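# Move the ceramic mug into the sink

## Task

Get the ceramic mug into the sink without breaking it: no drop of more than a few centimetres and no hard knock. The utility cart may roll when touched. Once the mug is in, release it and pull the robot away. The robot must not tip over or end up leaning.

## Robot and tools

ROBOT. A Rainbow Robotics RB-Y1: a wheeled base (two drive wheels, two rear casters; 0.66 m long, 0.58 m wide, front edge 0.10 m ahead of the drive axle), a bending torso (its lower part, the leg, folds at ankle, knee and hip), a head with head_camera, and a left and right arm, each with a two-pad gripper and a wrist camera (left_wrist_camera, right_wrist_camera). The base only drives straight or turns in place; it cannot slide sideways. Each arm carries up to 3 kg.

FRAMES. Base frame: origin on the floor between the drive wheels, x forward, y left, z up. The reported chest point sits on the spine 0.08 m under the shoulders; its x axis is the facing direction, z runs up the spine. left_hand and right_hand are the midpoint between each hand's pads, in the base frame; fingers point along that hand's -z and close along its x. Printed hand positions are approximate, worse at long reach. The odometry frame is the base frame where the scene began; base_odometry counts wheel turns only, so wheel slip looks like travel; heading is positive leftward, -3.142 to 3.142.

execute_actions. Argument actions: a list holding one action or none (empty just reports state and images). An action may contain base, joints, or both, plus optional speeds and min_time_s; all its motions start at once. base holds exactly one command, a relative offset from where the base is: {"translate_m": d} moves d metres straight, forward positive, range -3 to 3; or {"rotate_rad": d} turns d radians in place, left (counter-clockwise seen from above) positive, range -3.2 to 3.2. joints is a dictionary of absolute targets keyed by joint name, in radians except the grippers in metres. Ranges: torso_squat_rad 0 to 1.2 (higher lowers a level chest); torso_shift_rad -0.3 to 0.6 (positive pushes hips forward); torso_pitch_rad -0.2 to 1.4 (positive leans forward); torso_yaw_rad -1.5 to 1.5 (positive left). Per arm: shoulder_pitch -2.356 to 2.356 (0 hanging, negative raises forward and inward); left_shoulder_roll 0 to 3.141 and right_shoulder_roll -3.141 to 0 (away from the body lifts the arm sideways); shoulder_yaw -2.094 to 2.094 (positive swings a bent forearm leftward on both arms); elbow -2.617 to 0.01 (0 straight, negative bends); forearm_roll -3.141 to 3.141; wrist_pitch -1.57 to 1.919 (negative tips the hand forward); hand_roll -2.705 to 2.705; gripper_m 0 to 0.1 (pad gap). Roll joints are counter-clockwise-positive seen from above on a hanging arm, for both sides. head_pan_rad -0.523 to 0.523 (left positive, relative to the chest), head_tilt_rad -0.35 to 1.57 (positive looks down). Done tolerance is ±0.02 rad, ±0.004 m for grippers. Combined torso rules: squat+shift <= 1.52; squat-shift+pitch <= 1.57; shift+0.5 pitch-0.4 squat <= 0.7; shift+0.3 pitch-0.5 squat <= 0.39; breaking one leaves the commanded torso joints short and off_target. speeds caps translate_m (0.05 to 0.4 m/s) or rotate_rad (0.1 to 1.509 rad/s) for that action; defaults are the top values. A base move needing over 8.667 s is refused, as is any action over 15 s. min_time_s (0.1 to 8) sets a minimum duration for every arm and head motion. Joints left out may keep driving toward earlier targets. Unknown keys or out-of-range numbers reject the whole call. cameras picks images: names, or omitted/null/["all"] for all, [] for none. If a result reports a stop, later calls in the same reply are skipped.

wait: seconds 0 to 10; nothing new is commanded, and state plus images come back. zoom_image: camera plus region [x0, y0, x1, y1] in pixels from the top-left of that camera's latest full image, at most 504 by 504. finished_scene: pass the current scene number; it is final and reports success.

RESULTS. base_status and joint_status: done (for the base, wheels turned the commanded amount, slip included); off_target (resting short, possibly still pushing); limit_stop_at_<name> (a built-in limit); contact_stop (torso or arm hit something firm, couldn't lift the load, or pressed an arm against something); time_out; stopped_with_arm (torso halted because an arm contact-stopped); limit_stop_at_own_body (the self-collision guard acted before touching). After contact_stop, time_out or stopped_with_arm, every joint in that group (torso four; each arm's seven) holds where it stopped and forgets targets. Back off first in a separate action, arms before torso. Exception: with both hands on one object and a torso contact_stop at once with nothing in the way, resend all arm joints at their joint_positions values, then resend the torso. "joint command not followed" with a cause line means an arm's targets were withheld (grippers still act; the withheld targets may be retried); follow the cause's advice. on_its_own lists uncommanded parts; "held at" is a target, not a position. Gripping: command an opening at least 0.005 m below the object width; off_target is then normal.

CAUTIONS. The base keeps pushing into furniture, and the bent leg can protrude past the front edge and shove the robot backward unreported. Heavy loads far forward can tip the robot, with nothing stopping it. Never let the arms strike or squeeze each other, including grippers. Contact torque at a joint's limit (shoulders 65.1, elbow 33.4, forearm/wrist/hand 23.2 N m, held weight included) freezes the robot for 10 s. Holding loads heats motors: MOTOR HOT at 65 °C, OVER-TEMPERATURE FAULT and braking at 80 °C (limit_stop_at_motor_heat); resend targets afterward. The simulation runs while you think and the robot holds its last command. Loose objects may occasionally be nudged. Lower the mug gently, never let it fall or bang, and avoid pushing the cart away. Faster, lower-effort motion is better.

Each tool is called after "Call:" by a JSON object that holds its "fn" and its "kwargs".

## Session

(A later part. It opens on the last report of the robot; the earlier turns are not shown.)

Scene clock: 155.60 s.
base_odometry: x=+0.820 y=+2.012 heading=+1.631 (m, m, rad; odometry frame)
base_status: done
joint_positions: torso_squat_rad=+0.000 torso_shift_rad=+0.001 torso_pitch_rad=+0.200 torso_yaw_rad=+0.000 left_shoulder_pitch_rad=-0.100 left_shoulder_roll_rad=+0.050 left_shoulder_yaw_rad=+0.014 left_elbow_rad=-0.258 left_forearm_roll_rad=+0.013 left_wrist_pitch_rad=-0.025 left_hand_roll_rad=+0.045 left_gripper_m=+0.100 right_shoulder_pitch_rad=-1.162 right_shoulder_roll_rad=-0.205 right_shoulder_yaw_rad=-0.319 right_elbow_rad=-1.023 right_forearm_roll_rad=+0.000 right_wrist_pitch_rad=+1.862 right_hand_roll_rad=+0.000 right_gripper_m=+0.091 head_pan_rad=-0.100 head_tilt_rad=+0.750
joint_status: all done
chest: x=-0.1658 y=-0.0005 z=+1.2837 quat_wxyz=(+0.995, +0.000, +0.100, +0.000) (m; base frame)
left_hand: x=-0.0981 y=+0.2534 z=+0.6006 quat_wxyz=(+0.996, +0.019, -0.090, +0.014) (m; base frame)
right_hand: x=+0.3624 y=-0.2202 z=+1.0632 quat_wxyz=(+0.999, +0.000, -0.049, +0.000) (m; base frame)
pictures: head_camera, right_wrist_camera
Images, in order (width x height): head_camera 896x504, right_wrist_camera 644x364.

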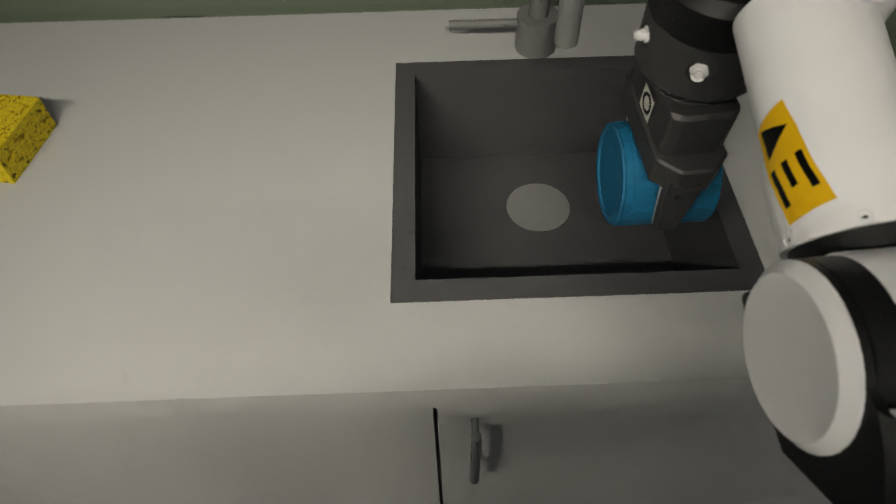

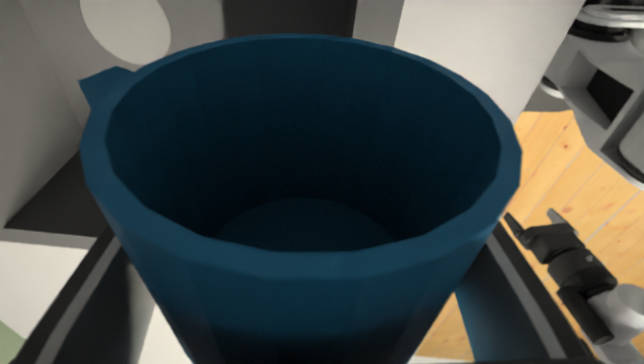

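Call:
{"fn": "execute_actions", "kwargs": {"actions": [{"base":{"translate_m":0.105},"joints":{"torso_pitch_rad":0.26},"speeds":{"translate_m":0.15}}], "cameras": []}}

Call:
{"fn": "execute_actions", "kwargs": {"actions": [{"joints":{"torso_pitch_rad":0.3,"torso_squat_rad":0.33,"head_tilt_rad":0.7}}], "cameras": ["head_camera","right_wrist_camera"]}}

Scene clock: 164.43 s.
base_odometry: x=+0.814 y=+2.117 heading=+1.631 (m, m, rad; odometry frame)
base_status: done
joint_positions: torso_squat_rad=+0.000 torso_shift_rad=+0.001 torso_pitch_rad=+0.260 torso_yaw_rad=+0.000 left_shoulder_pitch_rad=-0.100 left_shoulder_roll_rad=+0.050 left_shoulder_yaw_rad=+0.014 left_elbow_rad=-0.258 left_forearm_roll_rad=+0.013 left_wrist_pitch_rad=-0.025 left_hand_roll_rad=+0.045 left_gripper_m=+0.100 right_shoulder_pitch_rad=-1.162 right_shoulder_roll_rad=-0.205 right_shoulder_yaw_rad=-0.319 right_elbow_rad=-1.023 right_forearm_roll_rad=+0.000 right_wrist_pitch_rad=+1.862 right_hand_roll_rad=+0.000 right_gripper_m=+0.091 head_pan_rad=-0.100 head_tilt_rad=+0.750
joint_status: all done
chest: x=-0.1478 y=-0.0005 z=+1.2795 quat_wxyz=(+0.992, +0.000, +0.130, +0.000) (m; base frame)
left_hand: x=-0.1212 y=+0.2534 z=+0.5936 quat_wxyz=(+0.998, +0.020, -0.060, +0.014) (m; base frame)
right_hand: x=+0.3663 y=-0.2202 z=+1.0278 quat_wxyz=(+1.000, +0.000, -0.020, +0.000) (m; base frame)
pictures: none
No camera images: the call's "cameras" was empty. Leave "cameras" out to get every camera's image.

Scene clock: 166.37 s.
base_odometry: x=+0.814 y=+2.117 heading=+1.631 (m, m, rad; odometry frame)
base_status: not commanded
joint_positions: torso_squat_rad=+0.330 torso_shift_rad=+0.001 torso_pitch_rad=+0.300 torso_yaw_rad=+0.000 left_shoulder_pitch_rad=-0.100 left_shoulder_roll_rad=+0.050 left_shoulder_yaw_rad=+0.014 left_elbow_rad=-0.258 left_forearm_roll_rad=+0.013 left_wrist_pitch_rad=-0.025 left_hand_roll_rad=+0.045 left_gripper_m=+0.100 right_shoulder_pitch_rad=-1.162 right_shoulder_roll_rad=-0.205 right_shoulder_yaw_rad=-0.319 right_elbow_rad=-1.023 right_forearm_roll_rad=+0.000 right_wrist_pitch_rad=+1.862 right_hand_roll_rad=+0.000 right_gripper_m=+0.091 head_pan_rad=-0.100 head_tilt_rad=+0.700
joint_status: all done
chest: x=-0.1360 y=-0.0005 z=+1.2383 quat_wxyz=(+0.989, +0.000, +0.149, +0.000) (m; base frame)
left_hand: x=-0.1367 y=+0.2534 z=+0.5519 quat_wxyz=(+0.999, +0.020, -0.040, +0.014) (m; base frame)
right_hand: x=+0.3677 y=-0.2201 z=+0.9663 quat_wxyz=(+1.000, +0.000, +0.000, +0.000) (m; base frame)
pictures: head_camera, right_wrist_camera
Images, in order (width x height): head_camera 896x504, right_wrist_camera 644x364.

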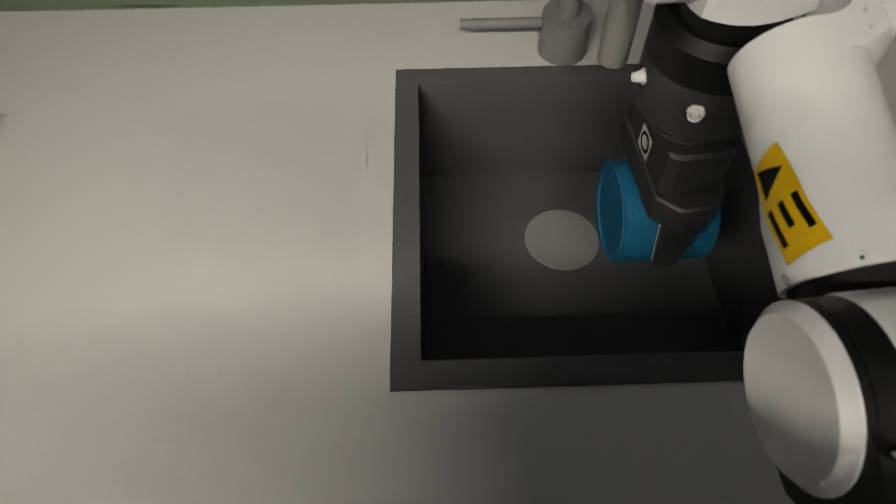

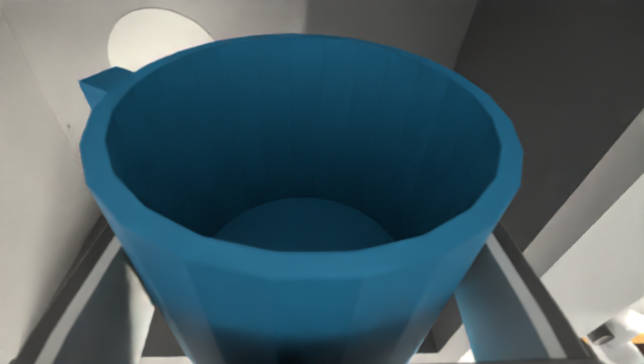

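Call:
{"fn": "execute_actions", "kwargs": {"actions": [{"joints":{"torso_squat_rad":0.66}}], "cameras": ["head_camera","right_wrist_camera"]}}

Scene clock: 170.37 s.
base_odometry: x=+0.814 y=+2.117 heading=+1.631 (m, m, rad; odometry frame)
base_status: not commanded
joint_positions: torso_squat_rad=+0.660 torso_shift_rad=+0.001 torso_pitch_rad=+0.300 torso_yaw_rad=+0.000 left_shoulder_pitch_rad=-0.100 left_shoulder_roll_rad=+0.050 left_shoulder_yaw_rad=+0.014 left_elbow_rad=-0.258 left_forearm_roll_rad=+0.013 left_wrist_pitch_rad=-0.025 left_hand_roll_rad=+0.045 left_gripper_m=+0.100 right_shoulder_pitch_rad=-1.162 right_shoulder_roll_rad=-0.205 right_shoulder_yaw_rad=-0.319 right_elbow_rad=-1.023 right_forearm_roll_rad=+0.000 right_wrist_pitch_rad=+1.862 right_hand_roll_rad=+0.000 right_gripper_m=+0.091 head_pan_rad=-0.100 head_tilt_rad=+0.700
joint_status: all done
chest: x=-0.1361 y=-0.0004 z=+1.1291 quat_wxyz=(+0.989, +0.000, +0.149, +0.000) (m; base frame)
left_hand: x=-0.1368 y=+0.2535 z=+0.4427 quat_wxyz=(+0.999, +0.020, -0.040, +0.014) (m; base frame)
right_hand: x=+0.3676 y=-0.2201 z=+0.8571 quat_wxyz=(+1.000, +0.000, +0.000, +0.000) (m; base frame)
pictures: head_camera, right_wrist_camera
Images, in order (width x height): head_camera 896x504, right_wrist_camera 644x364.

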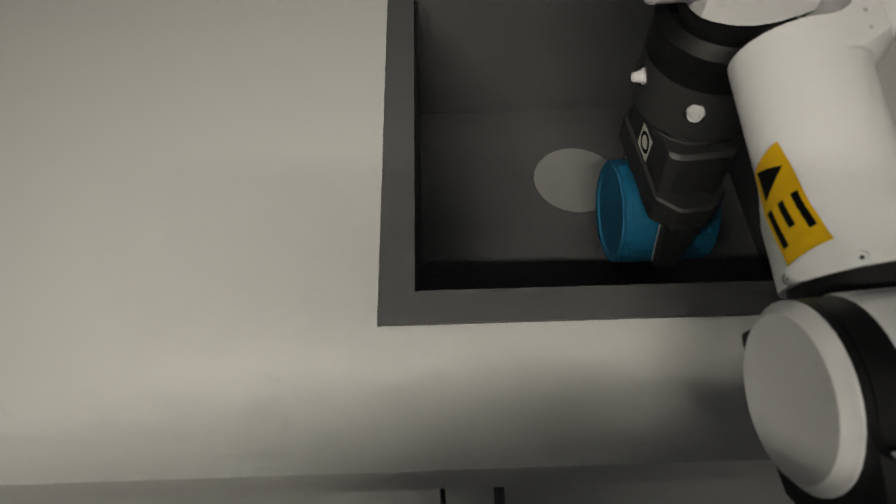

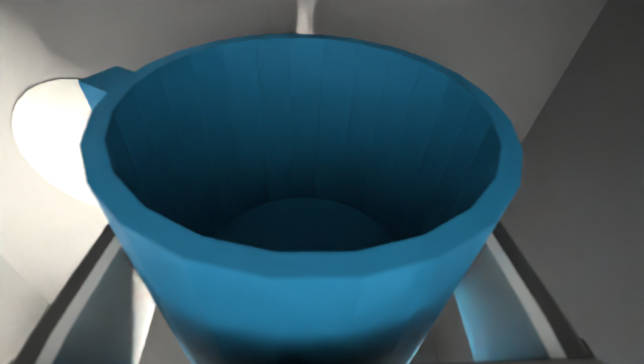

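Call:
{"fn": "execute_actions", "kwargs": {"actions": [{"joints":{"torso_squat_rad":0.705}}], "cameras": ["right_wrist_camera"]}}

Scene clock: 174.87 s.
base_odometry: x=+0.814 y=+2.117 heading=+1.631 (m, m, rad; odometry frame)
base_status: not commanded
joint_positions: torso_squat_rad=+0.705 torso_shift_rad=+0.001 torso_pitch_rad=+0.300 torso_yaw_rad=+0.000 left_shoulder_pitch_rad=-0.100 left_shoulder_roll_rad=+0.050 left_shoulder_yaw_rad=+0.014 left_elbow_rad=-0.258 left_forearm_roll_rad=+0.013 left_wrist_pitch_rad=-0.025 left_hand_roll_rad=+0.045 left_gripper_m=+0.100 right_shoulder_pitch_rad=-1.162 right_shoulder_roll_rad=-0.205 right_shoulder_yaw_rad=-0.319 right_elbow_rad=-1.023 right_forearm_roll_rad=+0.000 right_wrist_pitch_rad=+1.862 right_hand_roll_rad=+0.000 right_gripper_m=+0.091 head_pan_rad=-0.100 head_tilt_rad=+0.700
joint_status: all done
chest: x=-0.1361 y=-0.0004 z=+1.1092 quat_wxyz=(+0.989, +0.000, +0.149, +0.000) (m; base frame)
left_hand: x=-0.1368 y=+0.2535 z=+0.4228 quat_wxyz=(+0.999, +0.020, -0.040, +0.014) (m; base frame)
right_hand: x=+0.3675 y=-0.2201 z=+0.8372 quat_wxyz=(+1.000, +0.000, +0.000, +0.000) (m; base frame)
pictures: right_wrist_camera
Images, in order (width x height): right_wrist_camera 644x364.

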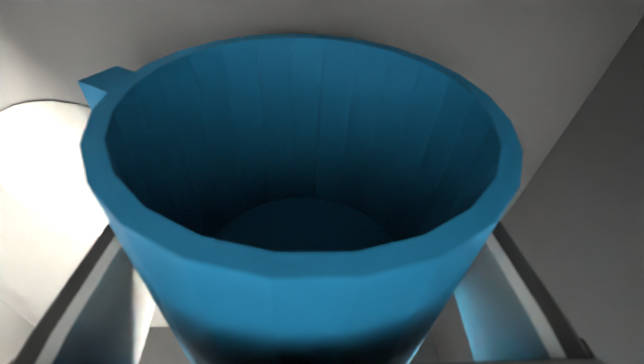

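Call:
{"fn": "execute_actions", "kwargs": {"actions": [{"joints":{"torso_squat_rad":0.73}}], "cameras": ["head_camera","right_wrist_camera"]}}

Scene clock: 178.73 s.
base_odometry: x=+0.814 y=+2.117 heading=+1.631 (m, m, rad; odometry frame)
base_status: not commanded
joint_positions: torso_squat_rad=+0.730 torso_shift_rad=+0.001 torso_pitch_rad=+0.300 torso_yaw_rad=+0.000 left_shoulder_pitch_rad=-0.100 left_shoulder_roll_rad=+0.050 left_shoulder_yaw_rad=+0.014 left_elbow_rad=-0.258 left_forearm_roll_rad=+0.013 left_wrist_pitch_rad=-0.025 left_hand_roll_rad=+0.045 left_gripper_m=+0.100 right_shoulder_pitch_rad=-1.162 right_shoulder_roll_rad=-0.205 right_shoulder_yaw_rad=-0.319 right_elbow_rad=-1.023 right_forearm_roll_rad=+0.000 right_wrist_pitch_rad=+1.862 right_hand_roll_rad=+0.000 right_gripper_m=+0.091 head_pan_rad=-0.100 head_tilt_rad=+0.700
joint_status: all done
chest: x=-0.1361 y=-0.0004 z=+1.0977 quat_wxyz=(+0.989, +0.000, +0.149, +0.000) (m; base frame)
left_hand: x=-0.1368 y=+0.2535 z=+0.4113 quat_wxyz=(+0.999, +0.020, -0.040, +0.014) (m; base frame)
right_hand: x=+0.3675 y=-0.2201 z=+0.8257 quat_wxyz=(+1.000, +0.000, +0.000, +0.000) (m; base frame)
pictures: head_camera, right_wrist_camera
Images, in order (width x height): head_camera 896x504, right_wrist_camera 644x364.

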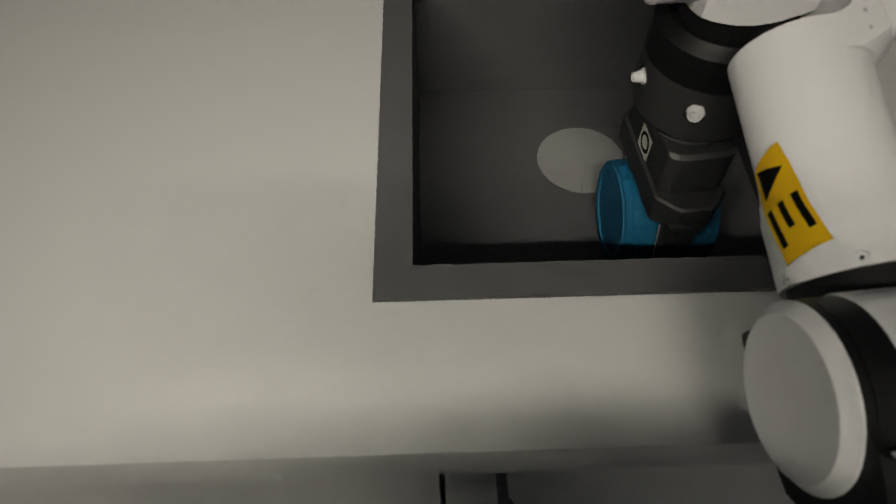

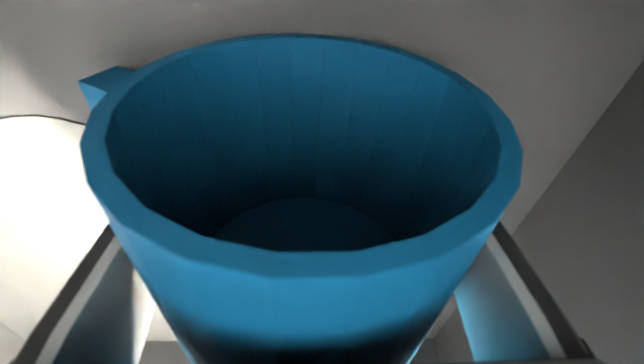

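No contact yet, so one more small step.

Call:
{"fn": "execute_actions", "kwargs": {"actions": [{"joints":{"torso_squat_rad":0.752}}], "cameras": ["right_wrist_camera"]}}

Scene clock: 181.90 s.
base_odometry: x=+0.814 y=+2.117 heading=+1.631 (m, m, rad; odometry frame)
base_status: not commanded
joint_positions: torso_squat_rad=+0.752 torso_shift_rad=+0.000 torso_pitch_rad=+0.298 torso_yaw_rad=+0.000 left_shoulder_pitch_rad=-0.100 left_shoulder_roll_rad=+0.050 left_shoulder_yaw_rad=+0.014 left_elbow_rad=-0.258 left_forearm_roll_rad=+0.013 left_wrist_pitch_rad=-0.025 left_hand_roll_rad=+0.045 left_gripper_m=+0.100 right_shoulder_pitch_rad=-1.165 right_shoulder_roll_rad=-0.206 right_shoulder_yaw_rad=-0.319 right_elbow_rad=-1.025 right_forearm_roll_rad=+0.000 right_wrist_pitch_rad=+1.863 right_hand_roll_rad=+0.000 right_gripper_m=+0.091 head_pan_rad=-0.100 head_tilt_rad=+0.700
joint_status: all done
chest: x=-0.1370 y=-0.0003 z=+1.0874 quat_wxyz=(+0.989, +0.000, +0.149, +0.000) (m; base frame)
left_hand: x=-0.1365 y=+0.2535 z=+0.4009 quat_wxyz=(+0.999, +0.020, -0.041, +0.013) (m; base frame)
right_hand: x=+0.3686 y=-0.2201 z=+0.8188 quat_wxyz=(+1.000, +0.000, -0.003, +0.000) (m; base frame)
pictures: right_wrist_camera
Images, in order (width x height): right_wrist_camera 644x364.

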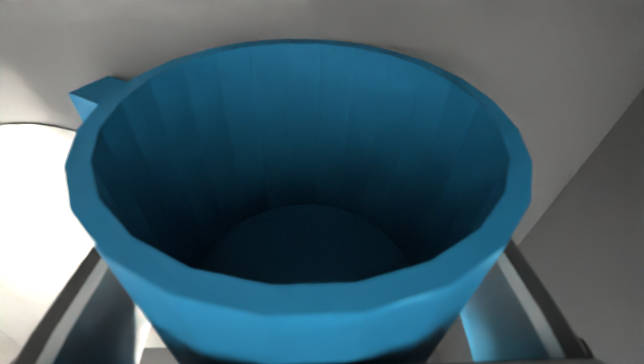

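Call:
{"fn": "execute_actions", "kwargs": {"actions": [{"joints":{"right_gripper_m":0.1}}], "cameras": ["right_wrist_camera"]}}

Call:
{"fn": "execute_actions", "kwargs": {"actions": [{"joints":{"torso_squat_rad":0.2}}], "cameras": ["head_camera","right_wrist_camera"]}}

Scene clock: 185.57 s.
base_odometry: x=+0.814 y=+2.117 heading=+1.631 (m, m, rad; odometry frame)
base_status: not commanded
joint_positions: torso_squat_rad=+0.752 torso_shift_rad=+0.000 torso_pitch_rad=+0.299 torso_yaw_rad=+0.000 left_shoulder_pitch_rad=-0.100 left_shoulder_roll_rad=+0.050 left_shoulder_yaw_rad=+0.014 left_elbow_rad=-0.258 left_forearm_roll_rad=+0.013 left_wrist_pitch_rad=-0.025 left_hand_roll_rad=+0.045 left_gripper_m=+0.100 right_shoulder_pitch_rad=-1.165 right_shoulder_roll_rad=-0.206 right_shoulder_yaw_rad=-0.319 right_elbow_rad=-1.025 right_forearm_roll_rad=+0.000 right_wrist_pitch_rad=+1.862 right_hand_roll_rad=+0.000 right_gripper_m=+0.100 head_pan_rad=-0.100 head_tilt_rad=+0.700
joint_status: all done
chest: x=-0.1369 y=-0.0003 z=+1.0874 quat_wxyz=(+0.989, +0.000, +0.149, +0.000) (m; base frame)
left_hand: x=-0.1365 y=+0.2535 z=+0.4009 quat_wxyz=(+0.999, +0.020, -0.041, +0.013) (m; base frame)
right_hand: x=+0.3688 y=-0.2201 z=+0.8186 quat_wxyz=(+1.000, +0.000, -0.003, +0.000) (m; base frame)
pictures: right_wrist_camera
Images, in order (width x height): right_wrist_camera 644x364.

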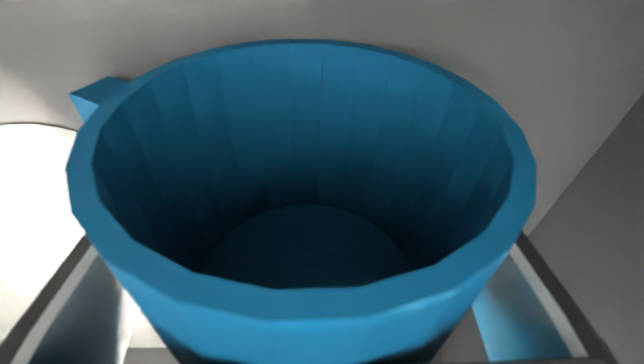

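Scene clock: 188.27 s.
base_odometry: x=+0.814 y=+2.117 heading=+1.631 (m, m, rad; odometry frame)
base_status: not commanded
joint_positions: torso_squat_rad=+0.200 torso_shift_rad=+0.001 torso_pitch_rad=+0.300 torso_yaw_rad=+0.000 left_shoulder_pitch_rad=-0.100 left_shoulder_roll_rad=+0.050 left_shoulder_yaw_rad=+0.014 left_elbow_rad=-0.258 left_forearm_roll_rad=+0.013 left_wrist_pitch_rad=-0.025 left_hand_roll_rad=+0.045 left_gripper_m=+0.100 right_shoulder_pitch_rad=-1.163 right_shoulder_roll_rad=-0.206 right_shoulder_yaw_rad=-0.319 right_elbow_rad=-1.023 right_forearm_roll_rad=+0.000 right_wrist_pitch_rad=+1.862 right_hand_roll_rad=+0.000 right_gripper_m=+0.100 head_pan_rad=-0.100 head_tilt_rad=+0.700
joint_status: all done
chest: x=-0.1359 y=-0.0004 z=+1.2621 quat_wxyz=(+0.989, +0.000, +0.150, +0.000) (m; base frame)
left_hand: x=-0.1367 y=+0.2534 z=+0.5756 quat_wxyz=(+0.999, +0.020, -0.040, +0.013) (m; base frame)
right_hand: x=+0.3680 y=-0.2204 z=+0.9906 quat_wxyz=(+1.000, +0.000, +0.000, +0.000) (m; base frame)
pictures: head_camera, right_wrist_camera
Images, in order (width x height): head_camera 896x504, right_wrist_camera 644x364.

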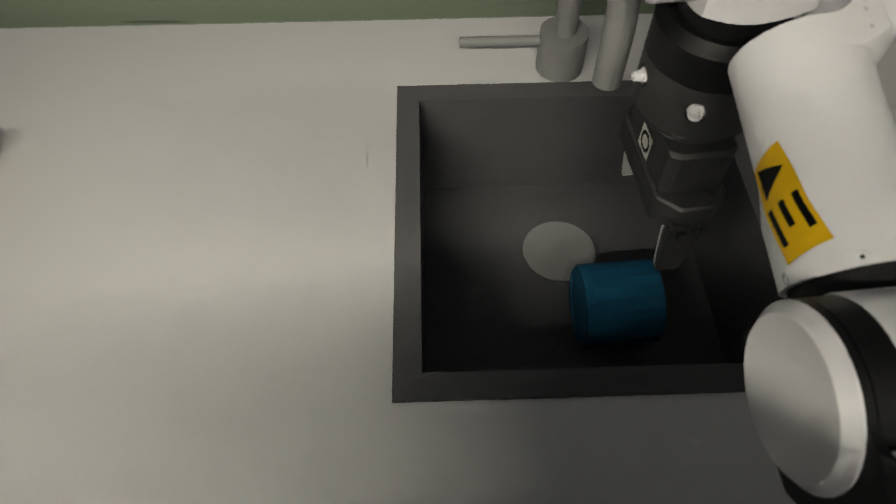

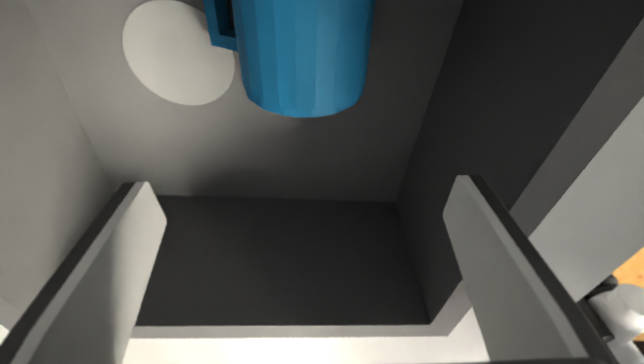

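Call:
{"fn": "execute_actions", "kwargs": {"actions": [{"base":{"translate_m":-0.5},"joints":{"torso_pitch_rad":0.1,"head_tilt_rad":0.6}}], "cameras": ["head_camera"]}}

Scene clock: 193.80 s.
base_odometry: x=+0.844 y=+1.618 heading=+1.632 (m, m, rad; odometry frame)
base_status: done
joint_positions: torso_squat_rad=+0.200 torso_shift_rad=+0.001 torso_pitch_rad=+0.100 torso_yaw_rad=+0.000 left_shoulder_pitch_rad=-0.100 left_shoulder_roll_rad=+0.050 left_shoulder_yaw_rad=+0.014 left_elbow_rad=-0.258 left_forearm_roll_rad=+0.013 left_wrist_pitch_rad=-0.025 left_hand_roll_rad=+0.045 left_gripper_m=+0.100 right_shoulder_pitch_rad=-1.162 right_shoulder_roll_rad=-0.206 right_shoulder_yaw_rad=-0.319 right_elbow_rad=-1.023 right_forearm_roll_rad=+0.000 right_wrist_pitch_rad=+1.862 right_hand_roll_rad=+0.000 right_gripper_m=+0.100 head_pan_rad=-0.100 head_tilt_rad=+0.600
joint_status: all done
chest: x=-0.1966 y=-0.0004 z=+1.2744 quat_wxyz=(+0.999, +0.000, +0.050, +0.000) (m; base frame)
left_hand: x=-0.0608 y=+0.2534 z=+0.6015 quat_wxyz=(+0.990, +0.019, -0.140, +0.015) (m; base frame)
right_hand: x=+0.3512 y=-0.2205 z=+1.1084 quat_wxyz=(+0.995, +0.000, -0.100, +0.000) (m; base frame)
pictures: head_camera
Images, in order (width x height): head_camera 896x504.

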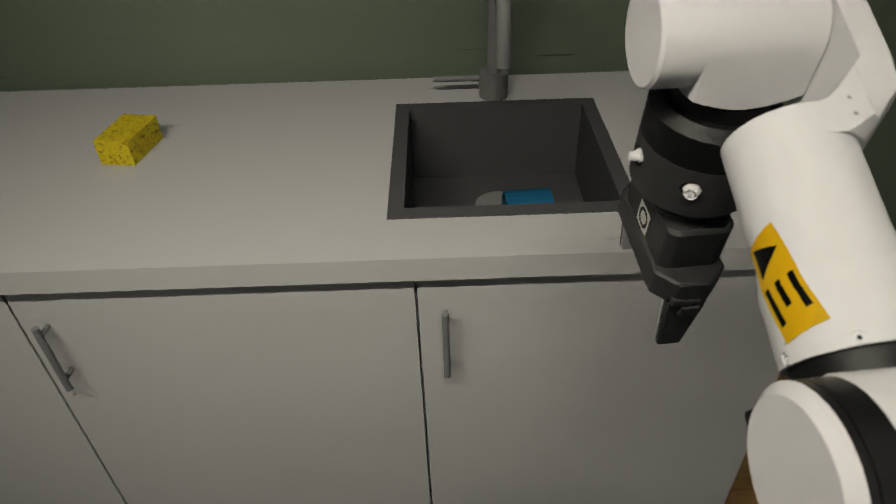

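Call:
{"fn": "finished_scene", "kwargs": {"scene": 2}}

The scene is finished: the task was done.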